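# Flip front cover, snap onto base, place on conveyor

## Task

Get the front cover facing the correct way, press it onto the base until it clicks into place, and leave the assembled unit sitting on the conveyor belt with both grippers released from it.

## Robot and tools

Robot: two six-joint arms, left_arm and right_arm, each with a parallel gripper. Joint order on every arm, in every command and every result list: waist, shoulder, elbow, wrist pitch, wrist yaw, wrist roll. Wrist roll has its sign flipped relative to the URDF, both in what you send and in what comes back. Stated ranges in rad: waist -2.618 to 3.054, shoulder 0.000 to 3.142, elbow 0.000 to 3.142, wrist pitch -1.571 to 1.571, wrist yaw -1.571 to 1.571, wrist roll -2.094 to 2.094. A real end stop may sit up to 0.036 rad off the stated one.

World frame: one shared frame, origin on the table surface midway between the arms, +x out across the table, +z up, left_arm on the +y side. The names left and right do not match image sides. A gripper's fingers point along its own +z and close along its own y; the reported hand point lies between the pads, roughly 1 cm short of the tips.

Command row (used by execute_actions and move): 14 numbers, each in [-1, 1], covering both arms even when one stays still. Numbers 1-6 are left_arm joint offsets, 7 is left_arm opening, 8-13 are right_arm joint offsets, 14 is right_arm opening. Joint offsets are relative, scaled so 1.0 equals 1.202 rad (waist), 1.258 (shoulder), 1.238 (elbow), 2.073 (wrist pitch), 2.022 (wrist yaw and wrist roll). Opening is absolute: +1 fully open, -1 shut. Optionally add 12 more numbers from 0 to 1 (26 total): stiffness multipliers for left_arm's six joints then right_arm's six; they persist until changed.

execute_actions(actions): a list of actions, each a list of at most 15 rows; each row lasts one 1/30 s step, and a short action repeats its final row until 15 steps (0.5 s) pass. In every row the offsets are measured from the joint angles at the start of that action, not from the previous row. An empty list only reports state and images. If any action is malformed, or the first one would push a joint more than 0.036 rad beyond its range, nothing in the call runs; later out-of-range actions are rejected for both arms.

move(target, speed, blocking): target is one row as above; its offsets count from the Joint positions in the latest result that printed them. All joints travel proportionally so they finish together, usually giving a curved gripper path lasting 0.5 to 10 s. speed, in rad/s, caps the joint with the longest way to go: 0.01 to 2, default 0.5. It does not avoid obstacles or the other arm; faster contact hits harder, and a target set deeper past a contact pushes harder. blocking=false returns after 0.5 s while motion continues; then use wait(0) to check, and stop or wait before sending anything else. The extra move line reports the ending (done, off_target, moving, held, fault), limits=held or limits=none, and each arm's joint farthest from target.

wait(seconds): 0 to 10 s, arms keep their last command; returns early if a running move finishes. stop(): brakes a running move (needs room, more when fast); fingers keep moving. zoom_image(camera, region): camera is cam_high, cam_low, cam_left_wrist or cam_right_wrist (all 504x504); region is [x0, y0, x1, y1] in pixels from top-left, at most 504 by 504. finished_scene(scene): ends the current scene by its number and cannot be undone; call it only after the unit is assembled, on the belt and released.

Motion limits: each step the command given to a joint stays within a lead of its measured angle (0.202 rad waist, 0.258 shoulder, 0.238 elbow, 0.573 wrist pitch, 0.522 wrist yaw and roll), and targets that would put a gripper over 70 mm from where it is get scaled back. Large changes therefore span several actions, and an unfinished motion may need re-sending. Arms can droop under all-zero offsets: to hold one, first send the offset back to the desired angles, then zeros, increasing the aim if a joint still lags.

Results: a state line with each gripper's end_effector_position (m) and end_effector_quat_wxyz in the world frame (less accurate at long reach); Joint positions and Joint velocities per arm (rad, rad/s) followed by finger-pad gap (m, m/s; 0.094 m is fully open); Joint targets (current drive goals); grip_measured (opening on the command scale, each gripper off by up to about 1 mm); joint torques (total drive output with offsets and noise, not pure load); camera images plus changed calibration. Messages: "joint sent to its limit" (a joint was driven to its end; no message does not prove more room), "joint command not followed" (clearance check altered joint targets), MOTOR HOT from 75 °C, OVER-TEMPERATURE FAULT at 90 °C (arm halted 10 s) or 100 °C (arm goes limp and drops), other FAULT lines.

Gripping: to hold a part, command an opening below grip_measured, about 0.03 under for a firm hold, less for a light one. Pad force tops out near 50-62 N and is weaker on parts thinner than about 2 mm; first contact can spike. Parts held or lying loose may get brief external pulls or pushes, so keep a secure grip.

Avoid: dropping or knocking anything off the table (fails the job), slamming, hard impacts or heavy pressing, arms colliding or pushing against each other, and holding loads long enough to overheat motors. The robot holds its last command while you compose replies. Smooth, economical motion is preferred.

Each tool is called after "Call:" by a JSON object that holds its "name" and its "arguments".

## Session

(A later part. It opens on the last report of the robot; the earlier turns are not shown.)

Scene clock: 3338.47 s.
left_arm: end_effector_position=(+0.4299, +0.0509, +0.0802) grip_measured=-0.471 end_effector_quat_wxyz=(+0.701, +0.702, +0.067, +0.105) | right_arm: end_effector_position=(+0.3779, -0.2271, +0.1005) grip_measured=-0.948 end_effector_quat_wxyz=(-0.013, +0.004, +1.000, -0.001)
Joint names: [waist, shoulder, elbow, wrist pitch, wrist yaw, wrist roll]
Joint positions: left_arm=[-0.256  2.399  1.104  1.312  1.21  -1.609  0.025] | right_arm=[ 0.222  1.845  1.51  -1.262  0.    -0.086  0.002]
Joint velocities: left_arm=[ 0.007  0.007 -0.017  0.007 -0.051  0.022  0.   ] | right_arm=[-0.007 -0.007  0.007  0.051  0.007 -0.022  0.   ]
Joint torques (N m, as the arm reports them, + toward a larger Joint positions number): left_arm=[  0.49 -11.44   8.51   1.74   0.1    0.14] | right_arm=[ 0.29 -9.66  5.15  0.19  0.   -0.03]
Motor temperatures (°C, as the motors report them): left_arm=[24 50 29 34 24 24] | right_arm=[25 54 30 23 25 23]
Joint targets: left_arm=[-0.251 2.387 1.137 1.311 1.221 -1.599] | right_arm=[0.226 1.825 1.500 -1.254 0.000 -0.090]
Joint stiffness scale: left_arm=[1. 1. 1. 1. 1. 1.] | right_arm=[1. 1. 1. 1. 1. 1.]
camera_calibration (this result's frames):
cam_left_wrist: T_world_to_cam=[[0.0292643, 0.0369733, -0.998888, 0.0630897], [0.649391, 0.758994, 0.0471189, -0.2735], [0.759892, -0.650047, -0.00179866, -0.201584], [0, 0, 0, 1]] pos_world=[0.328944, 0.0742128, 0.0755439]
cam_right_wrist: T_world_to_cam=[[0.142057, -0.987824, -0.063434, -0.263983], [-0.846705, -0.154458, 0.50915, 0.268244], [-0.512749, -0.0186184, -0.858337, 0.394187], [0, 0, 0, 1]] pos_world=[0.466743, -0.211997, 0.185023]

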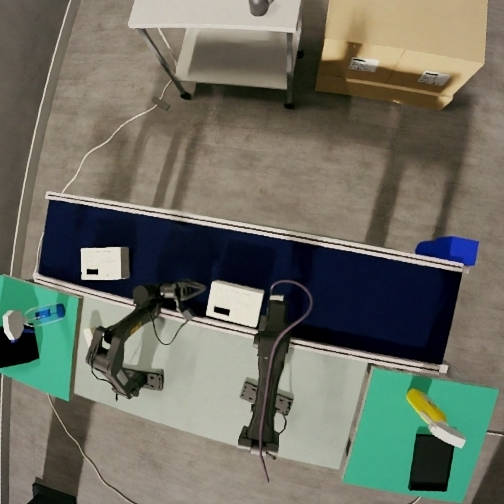

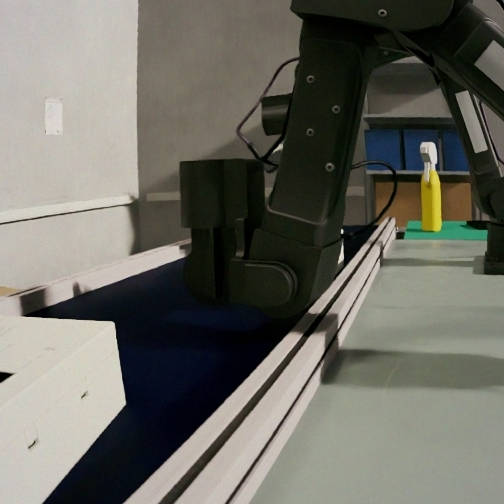

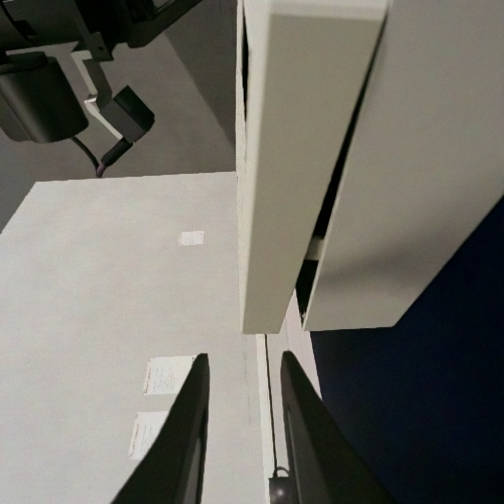

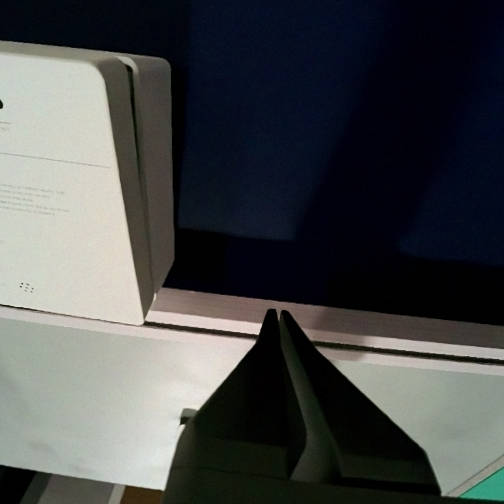

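Call:
{"name": "move", "arguments": {"target": [0.379,-0.45,-0.258,0,0,0,-0.47, 0.3735,0.2496,0.4758,-0.1172,0,0.5826,1], "speed": 0.45}}

Scene clock: 3453.43 s.
left_arm: end_effector_position=(+0.4096, +0.2437, +0.2262) grip_measured=-0.471 end_effector_quat_wxyz=(+0.653, +0.661, +0.128, +0.348) | right_arm: end_effector_position=(+0.3995, -0.0475, +0.1270) grip_measured=+1.000 end_effector_quat_wxyz=(+0.007, +0.721, -0.693, -0.002)
Joint names: [waist, shoulder, elbow, wrist pitch, wrist yaw, wrist roll]
Joint positions: left_arm=[ 0.194  1.853  0.808  1.315  1.21  -1.614  0.025] | right_arm=[ 0.668  2.157  2.063 -1.491  0.001  1.086  0.094]
Joint velocities: left_arm=[-0.027 -0.002 -0.007  0.066  0.037 -0.007 -0.   ] | right_arm=[-0.012 -0.012 -0.002  0.007  0.051  0.022  0.   ]
Joint torques (N m, as the arm reports them, + toward a larger Joint positions number): left_arm=[ 0.51 -9.    4.94  1.59 -0.18  0.07] | right_arm=[  0.23 -10.48   8.8   -0.01   0.     0.04]
Motor temperatures (°C, as the motors report them): left_arm=[24 51 29 34 24 24] | right_arm=[25 53 30 23 25 23]
Joint targets: left_arm=[0.200 1.833 0.785 1.312 1.210 -1.609] | right_arm=[0.671 2.159 2.099 -1.505 0.000 1.093]
Joint stiffness scale: left_arm=[1. 1. 1. 1. 1. 1.] | right_arm=[1. 1. 1. 1. 1. 1.]
move: off_target (left_arm, right_arm); limits=none; left_arm: farthest joint: the elbow, 0.024 radians from its target (0.320 radians at the start); right_arm: farthest joint: the elbow, 0.036 radians from its target (0.589 radians at the start)
camera_calibration (this result's frames):
cam_left_wrist: T_world_to_cam=[[0.250703, 0.13107, -0.95915, 0.079806], [0.225496, 0.955631, 0.18953, -0.320015], [0.941435, -0.2638, 0.210024, -0.27703], [0, 0, 0, 1]] pos_world=[0.31296, 0.222275, 0.195381]
cam_right_wrist: T_world_to_cam=[[0.979014, 0.189493, -0.0749899, -0.364886], [0.201676, -0.847984, 0.490153, -0.148535], [0.0292905, -0.49499, -0.868405, 0.193551], [0, 0, 0, 1]] pos_world=[0.381516, 0.0389939, 0.213522]

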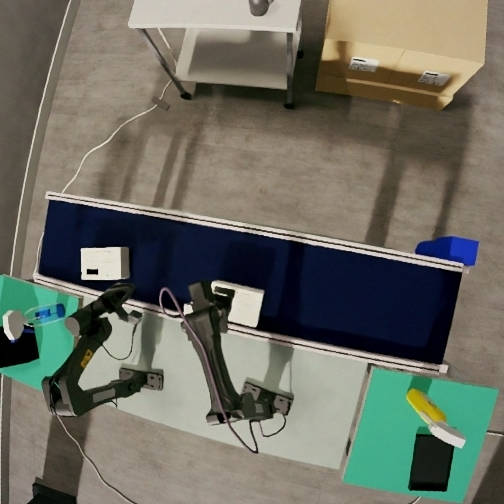

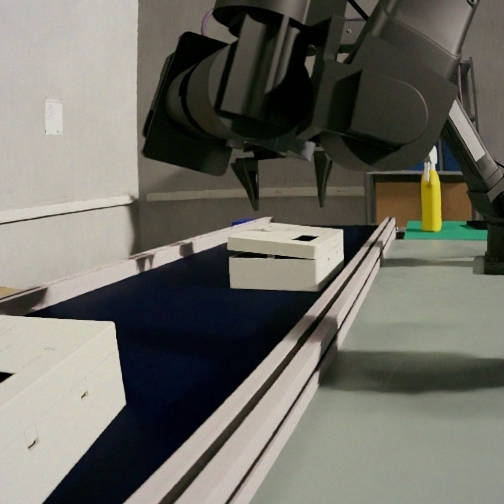

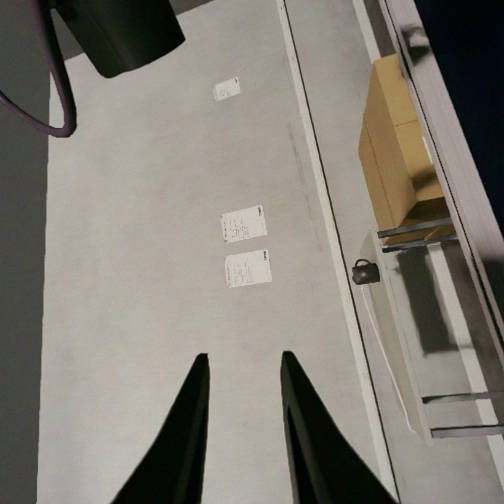

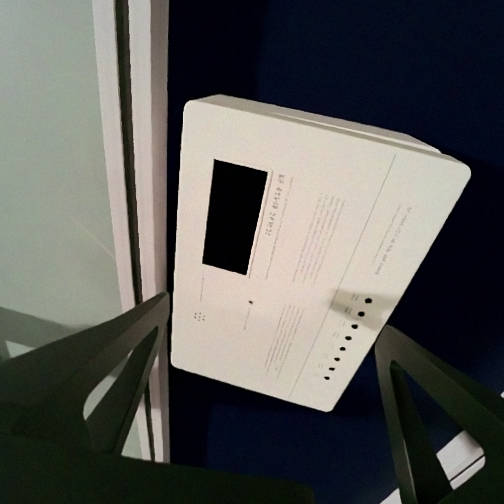

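Call:
{"name": "zoom_image", "arguments": {"camera": "cam_low", "region": [210,200,360,310]}}

Region (210, 200, 360, 310) of cam_low's 504x504 image, scaled by 3.360, with more detail than that image has; it fills the top 370 rows of this view, and the rest is white.

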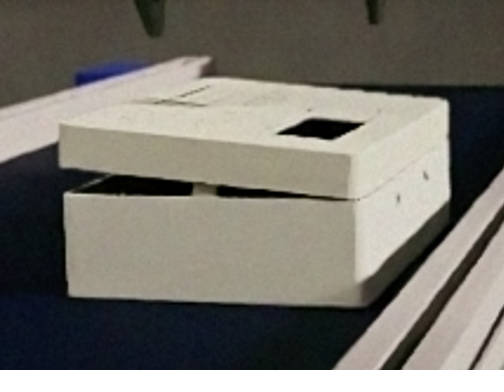

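Call:
{"name": "move", "arguments": {"target": [0.005,-0.016,-0.0186,-0.0014,0,0.0025,-0.47, 0.0025,0.0016,-0.118,0.0632,0,0.003,1], "speed": 0.12}}

Scene clock: 3501.30 s.
left_arm: end_effector_position=(+0.4096, +0.2437, +0.2262) grip_measured=-0.471 end_effector_quat_wxyz=(+0.652, +0.661, +0.127, +0.349) | right_arm: end_effector_position=(+0.3989, -0.0481, +0.0972) grip_measured=+1.000 end_effector_quat_wxyz=(+0.014, +0.721, -0.693, -0.003)
Joint names: [waist, shoulder, elbow, wrist pitch, wrist yaw, wrist roll]
Joint positions: left_arm=[ 0.194  1.853  0.808  1.315  1.21  -1.618  0.025] | right_arm=[ 0.668  2.157  1.944 -1.387  0.002  1.087  0.094]
Joint velocities: left_arm=[-0.007 -0.002 -0.022 -0.037  0.007 -0.022 -0.001] | right_arm=[ 0.002  0.007  0.002 -0.095  0.066  0.022  0.   ]
Joint torques (N m, as the arm reports them, + toward a larger Joint positions number): left_arm=[ 0.51 -8.93  5.02  1.62 -0.15  0.1 ] | right_arm=[  0.21 -10.44   3.78   0.38   0.     0.08]
Motor temperatures (°C, as the motors report them): left_arm=[24 47 27 33 24 24] | right_arm=[25 55 33 23 25 23]
Joint targets: left_arm=[0.200 1.833 0.785 1.312 1.210 -1.609] | right_arm=[0.671 2.159 1.917 -1.360 0.001 1.093]
Joint stiffness scale: left_arm=[1. 1. 1. 1. 1. 1.] | right_arm=[1. 1. 1. 1. 1. 1.]
move: off_target (left_arm, right_arm); limits=none; left_arm: farthest joint: the elbow, 0.023 radians from its target (0.023 radians at the start); right_arm: farthest joint: the elbow, 0.028 radians from its target (0.147 radians at the start)
camera_calibration (this result's frames):
cam_left_wrist: T_world_to_cam=[[0.253207, 0.133214, -0.958196, 0.0780424], [0.224679, 0.955293, 0.192183, -0.320198], [0.94096, -0.263949, 0.211957, -0.277236], [0, 0, 0, 1]] pos_world=[0.313049, 0.222311, 0.195078]
cam_right_wrist: T_world_to_cam=[[0.97793, 0.189591, -0.0877994, -0.364685], [0.207999, -0.843702, 0.494877, -0.137147], [0.0197475, -0.502217, -0.864516, 0.170423], [0, 0, 0, 1]] pos_world=[0.381797, 0.0390185, 0.183185]

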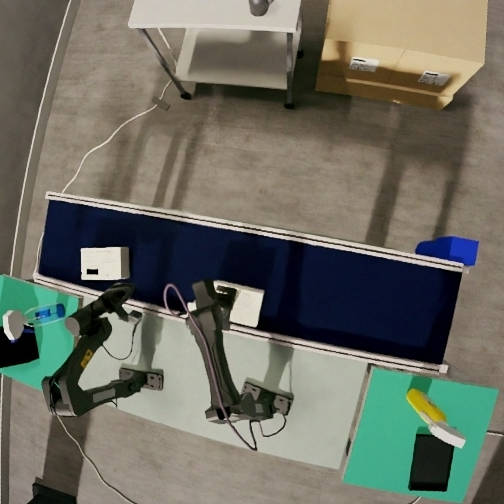

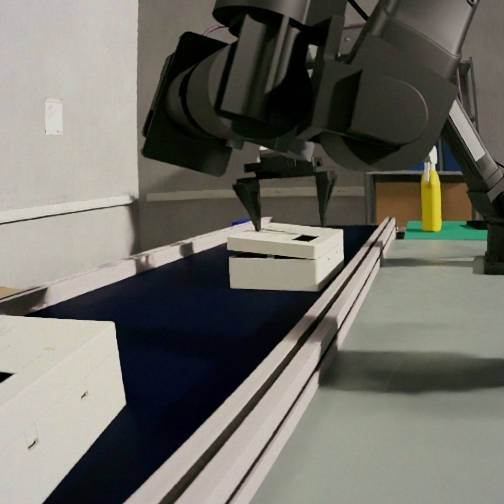

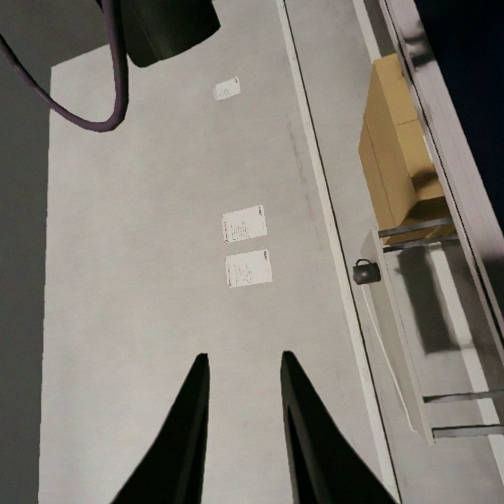

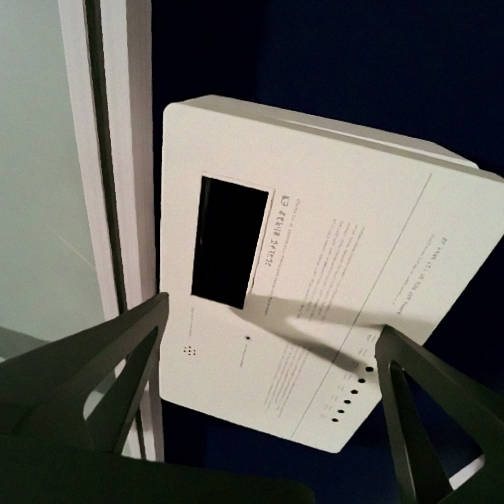

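Call:
{"name": "move", "arguments": {"target": [0.005,-0.016,-0.0186,-0.0014,0,0.0045,-0.47, -0.0092,0.0382,-0.059,0.028,0,0.003,0.8], "speed": 0.05}}

Scene clock: 3555.50 s.
left_arm: end_effector_position=(+0.4096, +0.2437, +0.2262) grip_measured=-0.471 end_effector_quat_wxyz=(+0.652, +0.661, +0.126, +0.350) | right_arm: end_effector_position=(+0.3999, -0.0485, +0.0945) grip_measured=+0.802 end_effector_quat_wxyz=(+0.012, +0.721, -0.693, -0.000)
Joint names: [waist, shoulder, elbow, wrist pitch, wrist yaw, wrist roll]
Joint positions: left_arm=[ 0.194  1.853  0.808  1.315  1.21  -1.621  0.025] | right_arm=[ 0.668  2.155  1.931 -1.371  0.007  1.087  0.085]
Joint velocities: left_arm=[ 0.017 -0.012  0.012 -0.066 -0.037  0.037 -0.001] | right_arm=[-0.027 -0.007 -0.002 -0.051  0.081 -0.007  0.001]
Joint torques (N m, as the arm reports them, + toward a larger Joint positions number): left_arm=[ 0.49 -8.9   5.08  1.56 -0.16  0.14] | right_arm=[-1.03 -6.84  1.17  0.54 -0.03  0.09]
Motor temperatures (°C, as the motors report them): left_arm=[24 46 27 33 24 24] | right_arm=[25 55 29 23 25 23]
Joint targets: left_arm=[0.200 1.833 0.785 1.312 1.210 -1.609] | right_arm=[0.657 2.205 1.871 -1.329 0.002 1.093]
Joint stiffness scale: left_arm=[1. 1. 1. 1. 1. 1.] | right_arm=[1. 1. 1. 1. 1. 1.]
move: off_target (left_arm, right_arm); limits=none; left_arm: farthest joint: the elbow, 0.023 radians from its target (0.023 radians at the start); right_arm: farthest joint: the elbow, 0.060 radians from its target (0.073 radians at the start)
camera_calibration (this result's frames):
cam_left_wrist: T_world_to_cam=[[0.25543, 0.135119, -0.957339, 0.076474], [0.223948, 0.954988, 0.194539, -0.320357], [0.940533, -0.264085, 0.213673, -0.277417], [0, 0, 0, 1]] pos_world=[0.313129, 0.222343, 0.19481]
cam_right_wrist: T_world_to_cam=[[0.978411, 0.189549, -0.0823606, -0.366545], [0.205161, -0.842752, 0.497674, -0.135395], [0.0249239, -0.503826, -0.863445, 0.165613], [0, 0, 0, 1]] pos_world=[0.382282, 0.0388139, 0.180191]

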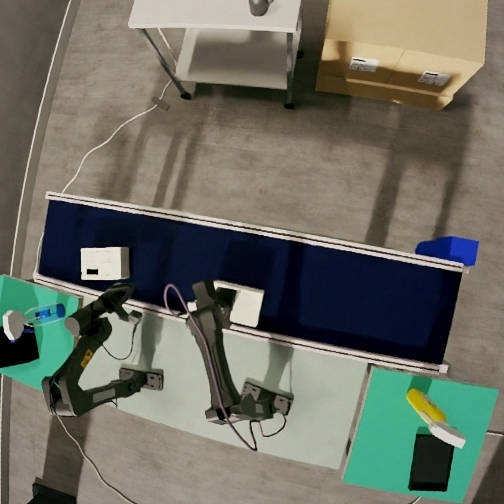

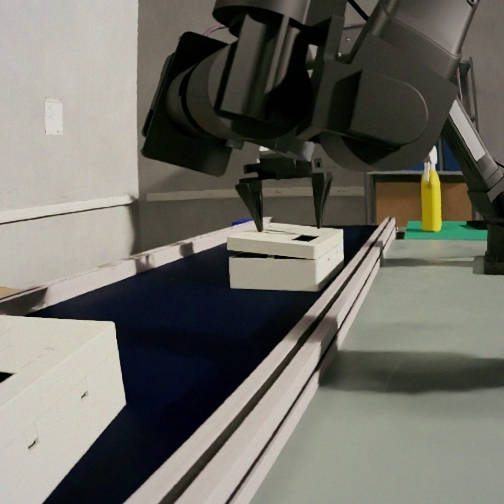

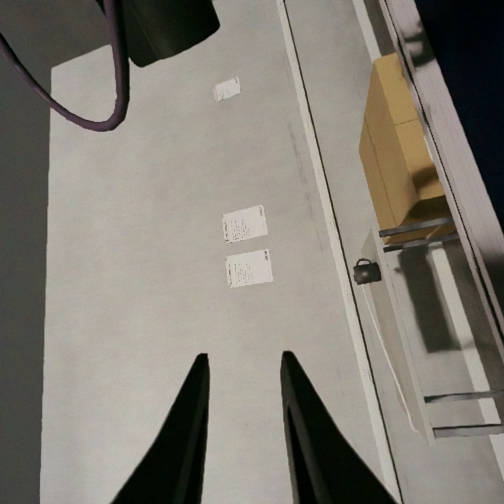

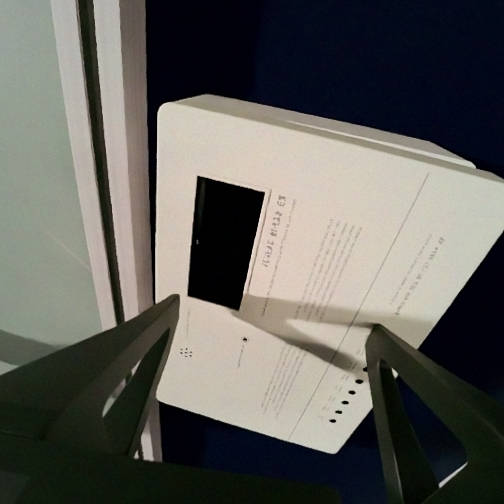

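Call:
{"name": "zoom_image", "arguments": {"camera": "cam_low", "region": [215,205,355,295]}}

Region (215, 205, 355, 295) of cam_low's 504x504 image, scaled by 3.600, with more detail than that image has; it fills the top 324 rows of this view, and the rest is white.

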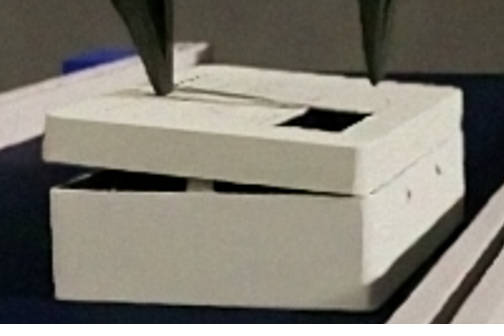

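Call:
{"name": "move", "arguments": {"target": [0.005,-0.016,-0.0186,-0.0014,0,0.006,-0.47, 0.0058,0.0676,-0.0687,0.0053,-0.0035,0.003,0.8], "speed": 0.05}}

Call:
{"name": "zoom_image", "arguments": {"camera": "cam_low", "region": [215,205,355,295]}}

Scene clock: 3604.40 s.
left_arm: end_effector_position=(+0.4096, +0.2437, +0.2262) grip_measured=-0.471 end_effector_quat_wxyz=(+0.651, +0.661, +0.125, +0.351) | right_arm: end_effector_position=(+0.3992, -0.0488, +0.0936) grip_measured=+0.802 end_effector_quat_wxyz=(+0.014, +0.722, -0.691, +0.004)
Joint names: [waist, shoulder, elbow, wrist pitch, wrist yaw, wrist roll]
Joint positions: left_arm=[ 0.194  1.853  0.808  1.315  1.21  -1.624  0.025] | right_arm=[ 0.672  2.152  1.923 -1.366  0.015  1.087  0.085]
Joint velocities: left_arm=[ 0.002 -0.017 -0.002  0.081 -0.007  0.051 -0.002] | right_arm=[-0.027 -0.012 -0.002 -0.022  0.051 -0.037 -0.   ]
Joint torques (N m, as the arm reports them, + toward a larger Joint positions number): left_arm=[ 0.5  -8.9   4.94  1.57 -0.17  0.18] | right_arm=[ 0.27 -3.89 -0.33  0.19 -0.18  0.09]
Motor temperatures (°C, as the motors report them): left_arm=[24 46 27 32 24 24] | right_arm=[25 49 28 24 25 23]
Joint targets: left_arm=[0.200 1.833 0.785 1.312 1.210 -1.609] | right_arm=[0.675 2.240 1.846 -1.359 -0.001 1.093]
Joint stiffness scale: left_arm=[1. 1. 1. 1. 1. 1.] | right_arm=[1. 1. 1. 1. 1. 1.]
move: off_target (left_arm, right_arm); limits=none; left_arm: farthest joint: the elbow, 0.023 radians from its target (0.023 radians at the start); right_arm: farthest joint: the shoulder, 0.088 radians from its target (0.085 radians at the start)
camera_calibration (this result's frames):
cam_left_wrist: T_world_to_cam=[[0.25765, 0.137022, -0.956473, 0.0749048], [0.22321, 0.954678, 0.196892, -0.320512], [0.940103, -0.264224, 0.215388, -0.277594], [0, 0, 0, 1]] pos_world=[0.31321, 0.222375, 0.194541]
cam_right_wrist: T_world_to_cam=[[0.977957, 0.192874, -0.0799921, -0.365846], [0.206594, -0.83819, 0.504733, -0.136087], [0.0303016, -0.510134, -0.859561, 0.161945], [0, 0, 0, 1]] pos_world=[0.380989, 0.0391089, 0.178625]

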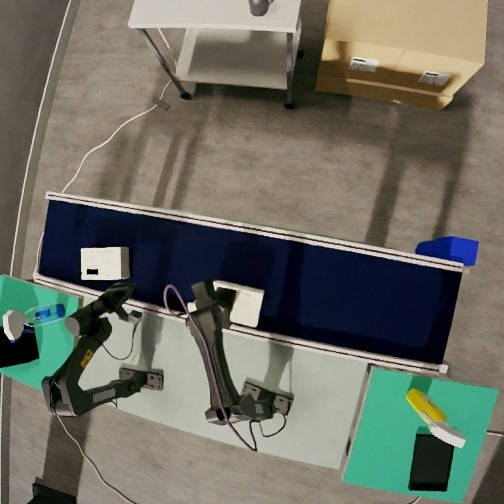

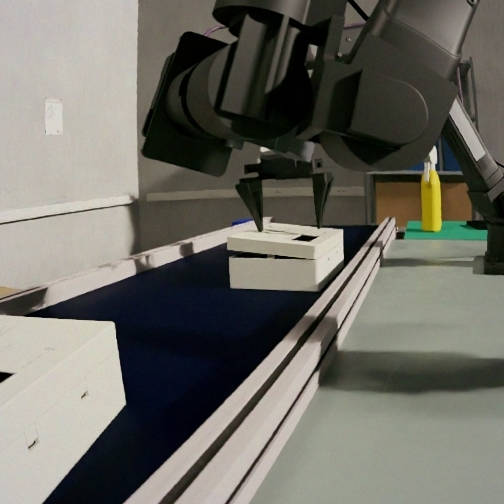

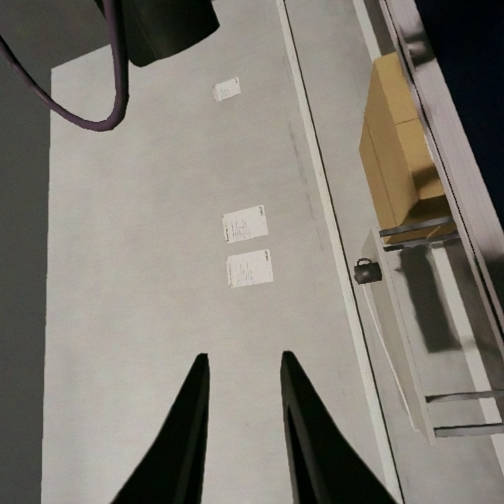

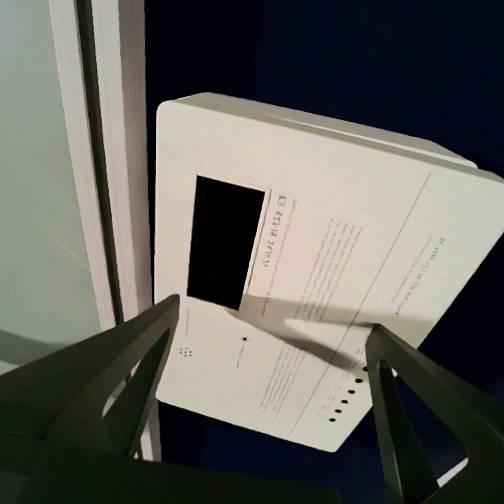

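Region (215, 205, 355, 295) of cam_low's 504x504 image, scaled by 3.600, with more detail than that image has; it fills the top 324 rows of this view, and the rest is white.

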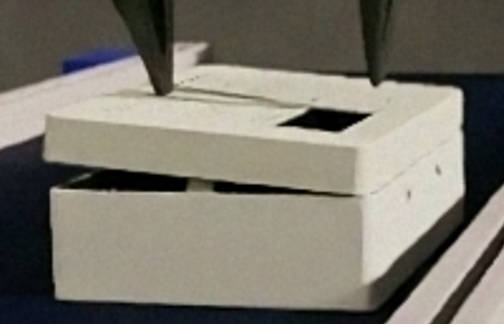

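Call:
{"name": "execute_actions", "arguments": {"actions": [[[0.005,-0.016,-0.0186,-0.0014,0,0.006,-0.47,0,0.03,-0.02,0,0,0.003,0.9],[0.005,-0.016,-0.0186,-0.0014,0,0.006,-0.47,0,0.01,0.01,-0.008,0,0.003,1],[0.005,-0.016,-0.0186,-0.0014,0,0.006,-0.47,0,0,0.035,-0.015,0,0.003,1],[0.005,-0.016,-0.0186,-0.0014,0,0.006,-0.47,0,0,0.055,-0.022,0,0.003,1],[0.005,-0.016,-0.0186,-0.0014,0,0.006,-0.47,0,0,0.077,-0.031,-0.007,0.003,1]],[[0,-0.016,-0.0186,0,0,0,-0.47,0,0,0.028,0,0,0,1]],[[0,-0.016,-0.0186,0,0,0,-0.47,-0.012,0.009,0.04,-0.004,0,0.007,1],[0,-0.016,-0.0186,0,0,0,-0.47,-0.012,0.009,0.04,-0.004,0,0.007,1],[0,-0.016,-0.0186,0,0,0,-0.47,-0.023,0.018,0.055,-0.007,0,0.014,1],[0,-0.016,-0.0186,0,0,0,-0.47,-0.023,0.018,0.055,-0.007,0,0.014,1],[0,-0.016,-0.0186,0,0,0,-0.47,-0.034,0.028,0.07,-0.011,0,0.02,1],[0,-0.016,-0.0186,0,0,0,-0.47,-0.034,0.028,0.07,-0.011,0,0.02,1],[0,-0.016,-0.0186,0,0,0,-0.47,-0.045,0.037,0.083,-0.014,0,0.027,1],[0,-0.016,-0.0186,0,0,0,-0.47,-0.045,0.037,0.083,-0.014,0,0.027,1],[0,-0.016,-0.0186,0,0,0,-0.47,-0.0566,0.046,0.097,-0.018,0,0.0336,1]],[[0,-0.016,-0.0186,0,0,0,-0.47,-0.004,0.002,0.028,0,0,0.002,1]]]}}

Scene clock: 3685.87 s.
left_arm: end_effector_position=(+0.4096, +0.2437, +0.2262) grip_measured=-0.471 end_effector_quat_wxyz=(+0.649, +0.662, +0.120, +0.355) | right_arm: end_effector_position=(+0.4279, -0.0655, +0.1051) grip_measured=+1.000 end_effector_quat_wxyz=(+0.005, +0.719, -0.695, +0.007)
Joint names: [waist, shoulder, elbow, wrist pitch, wrist yaw, wrist roll]
Joint positions: left_arm=[ 0.194  1.853  0.808  1.315  1.21  -1.638  0.025] | right_arm=[ 0.605  2.216  2.071 -1.431  0.016  1.145  0.094]
Joint velocities: left_arm=[ 0.002  0.022 -0.002  0.022  0.022  0.081  0.001] | right_arm=[ 0.017  0.002 -0.017 -0.007 -0.066  0.007  0.   ]
Joint torques (N m, as the arm reports them, + toward a larger Joint positions number): left_arm=[-0.04 -9.08  5.04  1.63 -0.18  0.09] | right_arm=[ -0.41 -10.98   8.81   0.16   0.     0.06]
Motor temperatures (°C, as the motors report them): left_arm=[24 45 26 32 24 24] | right_arm=[25 44 28 23 25 23]
Joint targets: left_arm=[0.194 1.833 0.785 1.315 1.210 -1.633] | right_arm=[0.600 2.218 2.106 -1.430 0.015 1.148]
Joint stiffness scale: left_arm=[1. 1. 1. 1. 1. 1.] | right_arm=[1. 1. 1. 1. 1. 1.]
camera_calibration (this result's frames):
cam_left_wrist: T_world_to_cam=[[0.267883, 0.145813, -0.952353, 0.0676387], [0.219729, 0.953184, 0.207747, -0.321177], [0.938061, -0.264912, 0.223303, -0.27838], [0, 0, 0, 1]] pos_world=[0.31359, 0.222532, 0.193303]
cam_right_wrist: T_world_to_cam=[[0.980915, 0.184165, -0.0623535, -0.393438], [0.190377, -0.84454, 0.500509, -0.154848], [0.0395164, -0.502828, -0.863483, 0.159361], [0, 0, 0, 1]] pos_world=[0.409111, 0.0218135, 0.190576]

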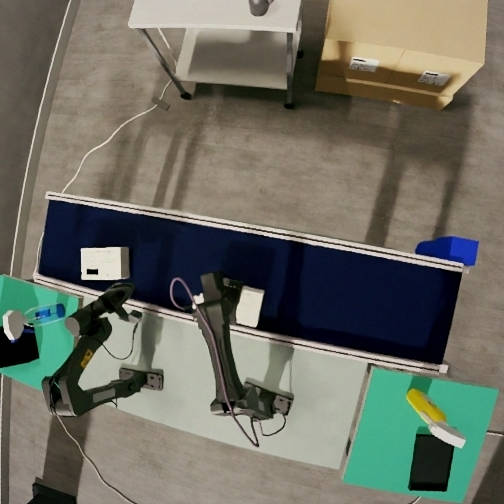

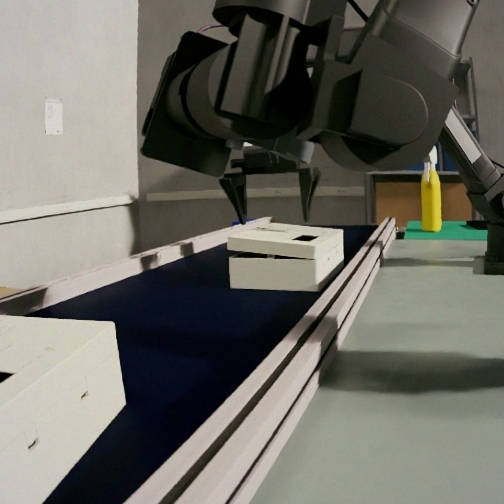

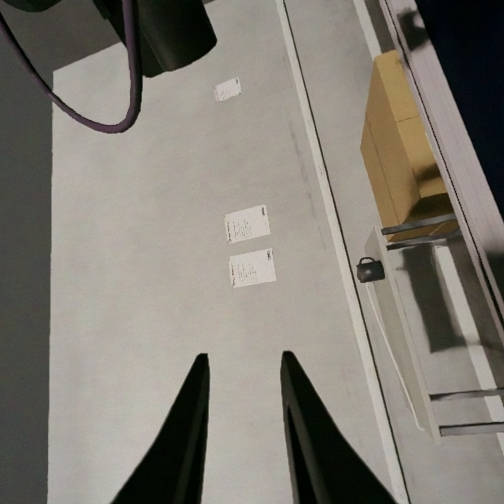

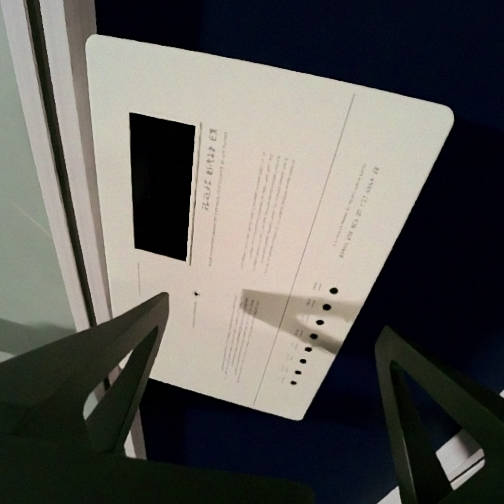

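Call:
{"name": "move", "arguments": {"target": [0,-0.016,-0.0186,0,0,0.0025,-0.47, -0.0033,0.0016,-0.0723,0.0229,0,0.0015,1], "speed": 0.08}}

Scene clock: 3709.57 s.
left_arm: end_effector_position=(+0.4096, +0.2437, +0.2262) grip_measured=-0.471 end_effector_quat_wxyz=(+0.648, +0.662, +0.119, +0.356) | right_arm: end_effector_position=(+0.4207, -0.0691, +0.0865) grip_measured=+1.000 end_effector_quat_wxyz=(+0.022, +0.719, -0.695, +0.001)
Joint names: [waist, shoulder, elbow, wrist pitch, wrist yaw, wrist roll]
Joint positions: left_arm=[ 0.194  1.853  0.808  1.315  1.21  -1.642  0.025] | right_arm=[ 0.605  2.216  1.996 -1.393  0.016  1.145  0.094]
Joint velocities: left_arm=[ 0.007  0.002 -0.022  0.051 -0.037  0.051 -0.   ] | right_arm=[-0.002  0.012 -0.017 -0.007  0.007  0.007  0.   ]
Joint torques (N m, as the arm reports them, + toward a larger Joint positions number): left_arm=[-0.05 -9.02  5.12  1.63 -0.19  0.1 ] | right_arm=[ -0.35 -10.96   4.76   0.17   0.01   0.05]
Motor temperatures (°C, as the motors report them): left_arm=[24 45 26 32 24 24] | right_arm=[25 50 31 23 25 23]
Joint targets: left_arm=[0.194 1.833 0.785 1.315 1.210 -1.633] | right_arm=[0.601 2.218 1.982 -1.383 0.016 1.148]
Joint stiffness scale: left_arm=[1. 1. 1. 1. 1. 1.] | right_arm=[1. 1. 1. 1. 1. 1.]
move: off_target (left_arm); limits=none; left_arm: farthest joint: the elbow, 0.023 radians from its target (0.023 radians at the start); right_arm: farthest joint: the elbow, 0.015 radians from its target (0.090 radians at the start)
camera_calibration (this result's frames):
cam_left_wrist: T_world_to_cam=[[0.270364, 0.147947, -0.951323, 0.0658692], [0.218865, 0.952806, 0.210379, -0.321326], [0.937551, -0.26509, 0.225224, -0.278563], [0, 0, 0, 1]] pos_world=[0.313685, 0.222572, 0.193002]
cam_right_wrist: T_world_to_cam=[[0.978273, 0.182831, -0.0977478, -0.382748], [0.20702, -0.836079, 0.50805, -0.154322], [0.0111626, -0.517248, -0.855763, 0.152009], [0, 0, 0, 1]] pos_world=[0.404683, 0.0195792, 0.171075]

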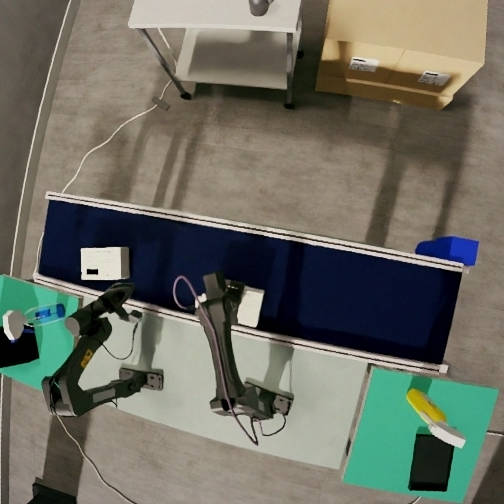

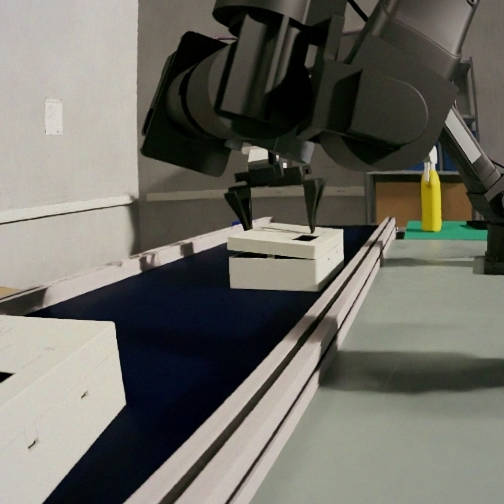

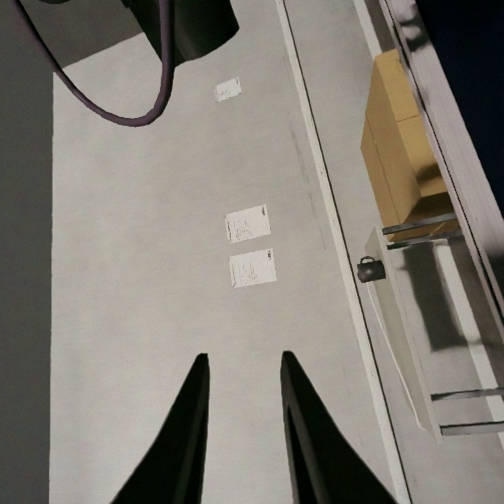

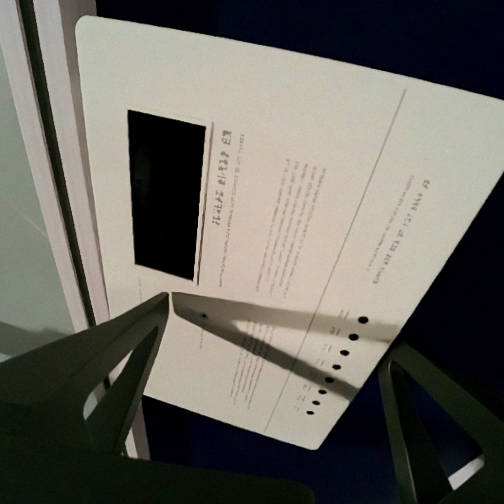

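Call:
{"name": "execute_actions", "arguments": {"actions": [[[0,-0.016,-0.0186,0,0,0.004,-0.47,-0.0033,0.0016,-0.0113,0.0048,0,0.0015,0.93],[0,-0.016,-0.0186,0,0,0.004,-0.47,-0.0033,0.0016,-0.0113,0.0048,0,0.0015,0.88],[0,-0.016,-0.0186,0,0,0.004,-0.47,-0.0033,0.0016,-0.0113,0.0048,0,0.0015,0.84]],[[0,-0.016,-0.0186,0,0,0,-0.47,-0.0033,0.0016,-0.0113,0.0048,0,0.0015,0.78],[0,-0.016,-0.0186,0,0,0,-0.47,-0.0033,0.0016,-0.0113,0.0048,0,0.0015,0.74]],[[0,-0.016,-0.0186,0,0,0,-0.47,-0.0033,0.0016,-0.0113,0.0048,0,0.0015,0.7],[0,-0.016,-0.0186,0,0,0,-0.47,-0.0033,0.0016,-0.0113,0.0048,0,0.0015,0.66]]]}}

Call:
{"name": "zoom_image", "arguments": {"camera": "cam_low", "region": [215,205,355,295]}}

Scene clock: 3725.53 s.
left_arm: end_effector_position=(+0.4096, +0.2437, +0.2262) grip_measured=-0.471 end_effector_quat_wxyz=(+0.647, +0.663, +0.116, +0.359) | right_arm: end_effector_position=(+0.4249, -0.0683, +0.0864) grip_measured=+0.664 end_effector_quat_wxyz=(+0.016, +0.719, -0.695, +0.006)
Joint names: [waist, shoulder, elbow, wrist pitch, wrist yaw, wrist roll]
Joint positions: left_arm=[ 0.194  1.853  0.808  1.315  1.21  -1.651  0.025] | right_arm=[ 0.605  2.216  1.996 -1.376  0.022  1.145  0.078]
Joint velocities: left_arm=[-0.002  0.007 -0.007  0.007 -0.022 -0.007 -0.   ] | right_arm=[-0.017  0.007 -0.007 -0.037 -0.081 -0.051 -0.001]
Joint torques (N m, as the arm reports them, + toward a larger Joint positions number): left_arm=[ 0.04 -9.03  5.14  1.63 -0.18  0.1 ] | right_arm=[ -0.38 -10.99   4.83   0.17  -0.01   0.05]
Motor temperatures (°C, as the motors report them): left_arm=[24 45 26 32 24 24] | right_arm=[25 52 30 23 25 23]
Joint targets: left_arm=[0.194 1.833 0.785 1.315 1.210 -1.646] | right_arm=[0.601 2.218 1.982 -1.371 0.020 1.148]
Joint stiffness scale: left_arm=[1. 1. 1. 1. 1. 1.] | right_arm=[1. 1. 1. 1. 1. 1.]
camera_calibration (this result's frames):
cam_left_wrist: T_world_to_cam=[[0.276962, 0.153633, -0.948519, 0.0611469], [0.216526, 0.951767, 0.217383, -0.3217], [0.936167, -0.265586, 0.230338, -0.279032], [0, 0, 0, 1]] pos_world=[0.313941, 0.222682, 0.192203]
cam_right_wrist: T_world_to_cam=[[0.979813, 0.183208, -0.0800074, -0.38921], [0.198157, -0.837049, 0.509983, -0.150867], [0.026463, -0.515542, -0.856455, 0.145986], [0, 0, 0, 1]] pos_world=[0.407385, 0.0202853, 0.170831]

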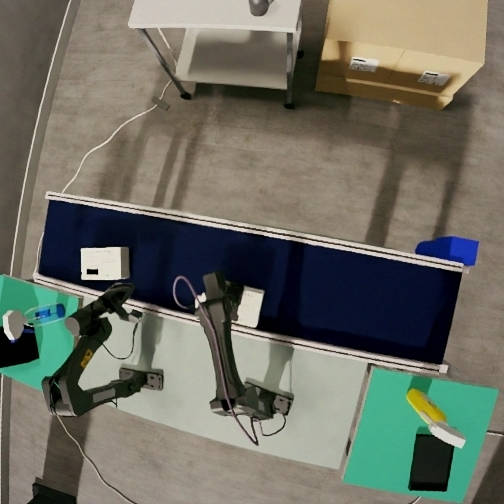

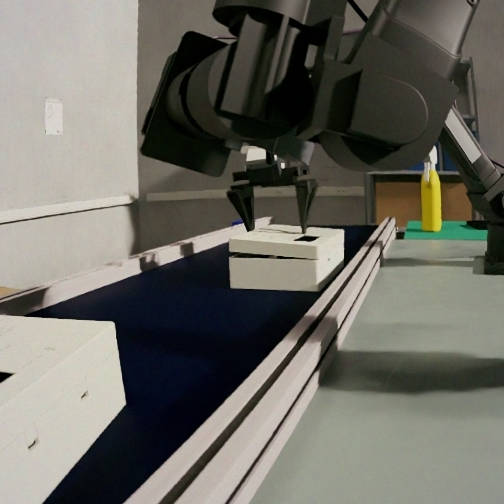

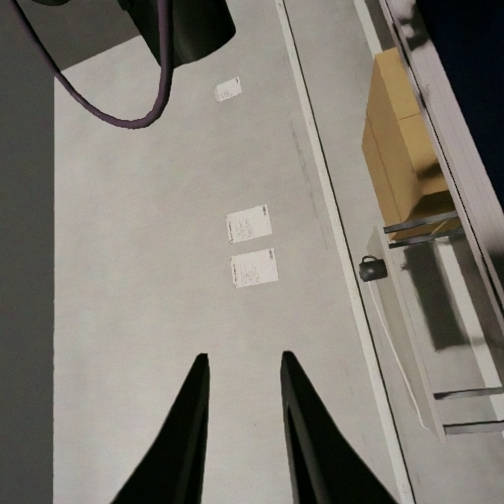

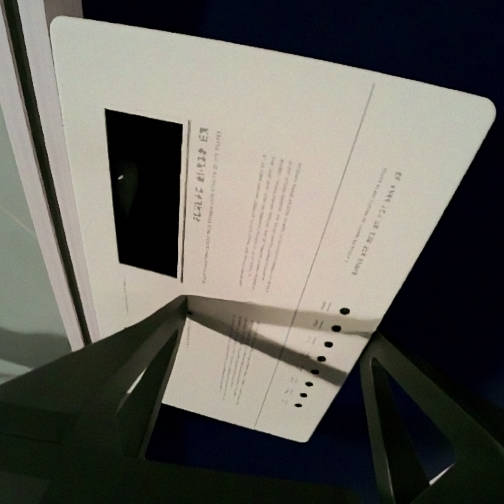

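Region (215, 205, 355, 295) of cam_low's 504x504 image, scaled by 3.600, with more detail than that image has; it fills the top 324 rows of this view, and the rest is white.

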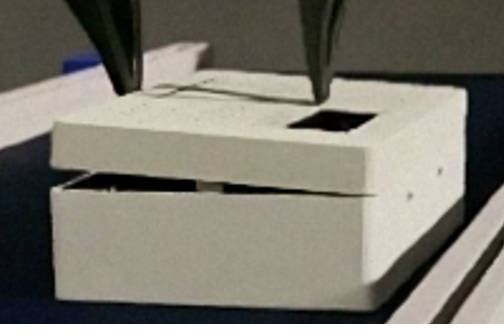

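Call:
{"name": "execute_actions", "arguments": {"actions": [[[0,-0.016,-0.0186,0,0,0,-0.47,-0.0033,0.0016,-0.0113,0,0,0.0015,0.75],[0,-0.016,-0.0186,0,0,0,-0.47,-0.0033,0.0016,-0.0113,0,0,0.0015,0.85],[0,-0.016,-0.0186,0,0,0,-0.47,-0.0033,0.0016,-0.0113,0,0,0.0015,1]],[[0,-0.016,-0.0186,0,0,0,-0.47,0,0.0016,0.02,0,0,0,1],[0,-0.016,-0.0186,0,0,0,-0.47,0,0.0016,0.035,-0.005,0,0,1],[0,-0.016,-0.0186,0,0,0,-0.47,0,0.0016,0.05,-0.013,0,0,1],[0,-0.016,-0.0186,0,0,0,-0.47,0,0.0016,0.063,-0.022,0,0,1],[0,-0.016,-0.0186,0,0,0,-0.47,0,0.0016,0.076,-0.031,0,0,1],[0,-0.016,-0.0186,0,0,0,-0.47,0,0.0016,0.089,-0.039,0,0,1]],[[0,-0.016,-0.0186,0,0,0,-0.47,0,0.0016,0.028,0,0,0,1]]]}}

Call:
{"name": "zoom_image", "arguments": {"camera": "cam_low", "region": [215,205,355,295]}}

Scene clock: 3762.83 s.
left_arm: end_effector_position=(+0.4096, +0.2437, +0.2262) grip_measured=-0.471 end_effector_quat_wxyz=(+0.644, +0.664, +0.111, +0.364) | right_arm: end_effector_position=(+0.4281, -0.0667, +0.1024) grip_measured=+1.000 end_effector_quat_wxyz=(+0.011, +0.719, -0.695, +0.008)
Joint names: [waist, shoulder, elbow, wrist pitch, wrist yaw, wrist roll]
Joint positions: left_arm=[ 0.194  1.853  0.808  1.315  1.21  -1.664  0.025] | right_arm=[ 0.605  2.226  2.076 -1.437  0.023  1.145  0.094]
Joint velocities: left_arm=[ 0.002 -0.007  0.007 -0.037  0.022  0.007 -0.   ] | right_arm=[-0.017 -0.002  0.002  0.022 -0.007  0.051  0.   ]
Joint torques (N m, as the arm reports them, + toward a larger Joint positions number): left_arm=[ 0.   -9.01  5.04  1.62 -0.18  0.08] | right_arm=[ -0.03 -11.07   8.8    0.13   0.02   0.02]
Motor temperatures (°C, as the motors report them): left_arm=[24 44 26 32 24 24] | right_arm=[25 53 29 23 25 23]
Joint targets: left_arm=[0.194 1.833 0.785 1.315 1.210 -1.660] | right_arm=[0.605 2.228 2.111 -1.436 0.023 1.145]
Joint stiffness scale: left_arm=[1. 1. 1. 1. 1. 1.] | right_arm=[1. 1. 1. 1. 1. 1.]
camera_calibration (this result's frames):
cam_left_wrist: T_world_to_cam=[[0.286812, 0.162141, -0.944166, 0.0540539], [0.212928, 0.95013, 0.227847, -0.322194], [0.934024, -0.266388, 0.237984, -0.279688], [0, 0, 0, 1]] pos_world=[0.314336, 0.222856, 0.191008]
cam_right_wrist: T_world_to_cam=[[0.980493, 0.183521, -0.0703859, -0.392621], [0.193552, -0.839116, 0.508352, -0.156411], [0.0342315, -0.512059, -0.858268, 0.157514], [0, 0, 0, 1]] pos_world=[0.409844, 0.0214643, 0.187066]

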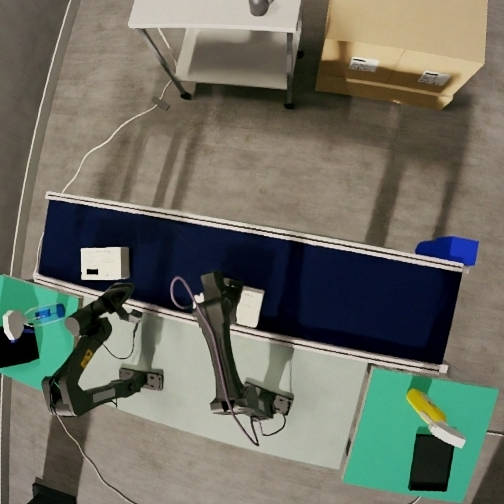

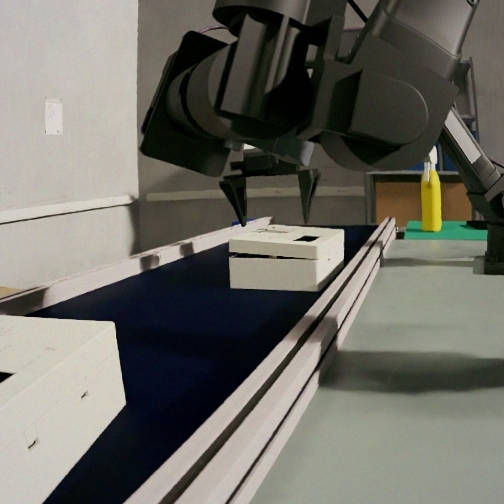

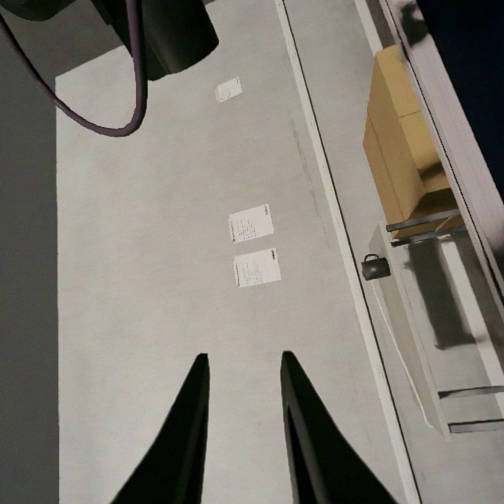

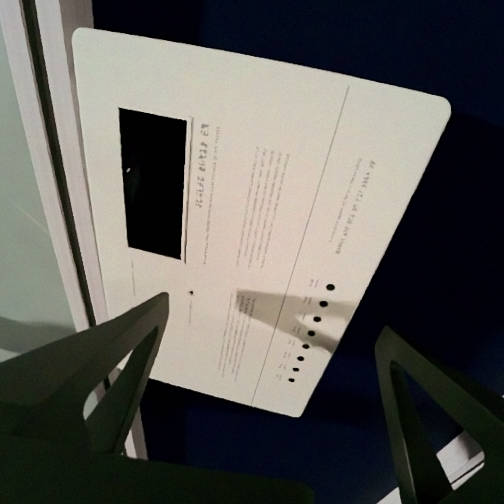

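Region (215, 205, 355, 295) of cam_low's 504x504 image, scaled by 3.600, with more detail than that image has; it fills the top 324 rows of this view, and the rest is white.

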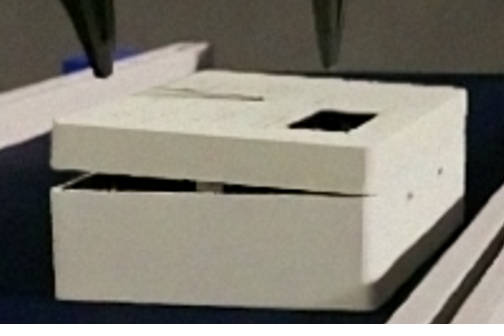

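Call:
{"name": "move", "arguments": {"target": [0,-0.016,-0.0186,0,0,0,-0.47, 0.03,-0.082,-0.114,0.0275,-0.016,-0.016,0.8], "speed": 0.12}}

Scene clock: 3775.37 s.
left_arm: end_effector_position=(+0.4096, +0.2437, +0.2262) grip_measured=-0.471 end_effector_quat_wxyz=(+0.643, +0.664, +0.110, +0.365) | right_arm: end_effector_position=(+0.4070, -0.0613, +0.0995) grip_measured=+0.802 end_effector_quat_wxyz=(+0.012, +0.719, -0.695, +0.000)
Joint names: [waist, shoulder, elbow, wrist pitch, wrist yaw, wrist roll]
Joint positions: left_arm=[ 0.194  1.853  0.808  1.315  1.21  -1.669  0.025] | right_arm=[ 0.633  2.155  1.951 -1.39   0.008  1.117  0.085]
Joint velocities: left_arm=[-0.012 -0.007  0.012 -0.022 -0.095 -0.007  0.   ] | right_arm=[-0.012  0.002  0.027  0.066 -0.007  0.051  0.   ]
Joint torques (N m, as the arm reports them, + toward a larger Joint positions number): left_arm=[ 0.02 -9.05  5.1   1.6  -0.17  0.08] | right_arm=[  0.61 -13.13   4.77   0.21  -0.21  -0.02]
Motor temperatures (°C, as the motors report them): left_arm=[24 44 26 32 24 24] | right_arm=[25 54 31 23 25 23]
Joint targets: left_arm=[0.194 1.833 0.785 1.315 1.210 -1.665] | right_arm=[0.641 2.123 1.935 -1.380 -0.010 1.112]
Joint stiffness scale: left_arm=[1. 1. 1. 1. 1. 1.] | right_arm=[1. 1. 1. 1. 1. 1.]
move: off_target (left_arm, right_arm); limits=none; left_arm: farthest joint: the elbow, 0.023 radians from its target (0.023 radians at the start); right_arm: farthest joint: the shoulder, 0.032 radians from its target (0.103 radians at the start)
camera_calibration (this result's frames):
cam_left_wrist: T_world_to_cam=[[0.290355, 0.165208, -0.94255, 0.05149], [0.211601, 0.949516, 0.231613, -0.322353], [0.93323, -0.266695, 0.240738, -0.279911], [0, 0, 0, 1]] pos_world=[0.314482, 0.222921, 0.190578]
cam_right_wrist: T_world_to_cam=[[0.979392, 0.184702, -0.0817114, -0.371459], [0.200653, -0.843697, 0.497909, -0.148375], [0.0230253, -0.504043, -0.863371, 0.164058], [0, 0, 0, 1]] pos_world=[0.389799, 0.0261181, 0.185168]

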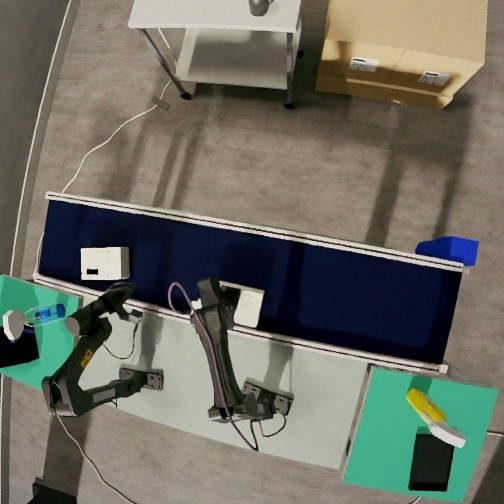

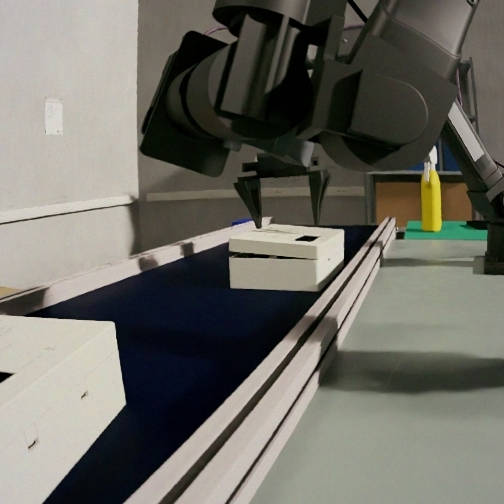

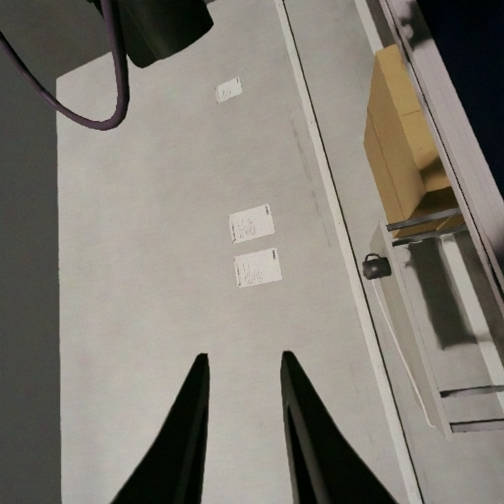

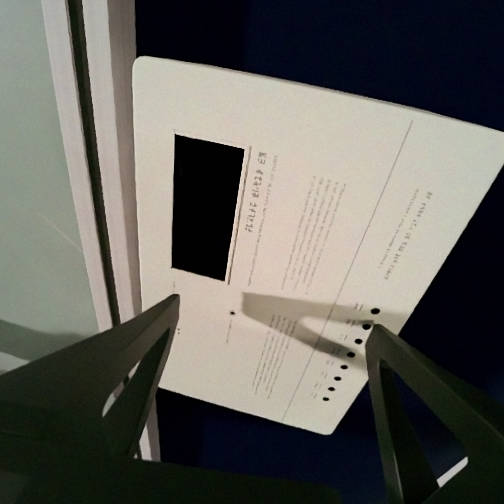

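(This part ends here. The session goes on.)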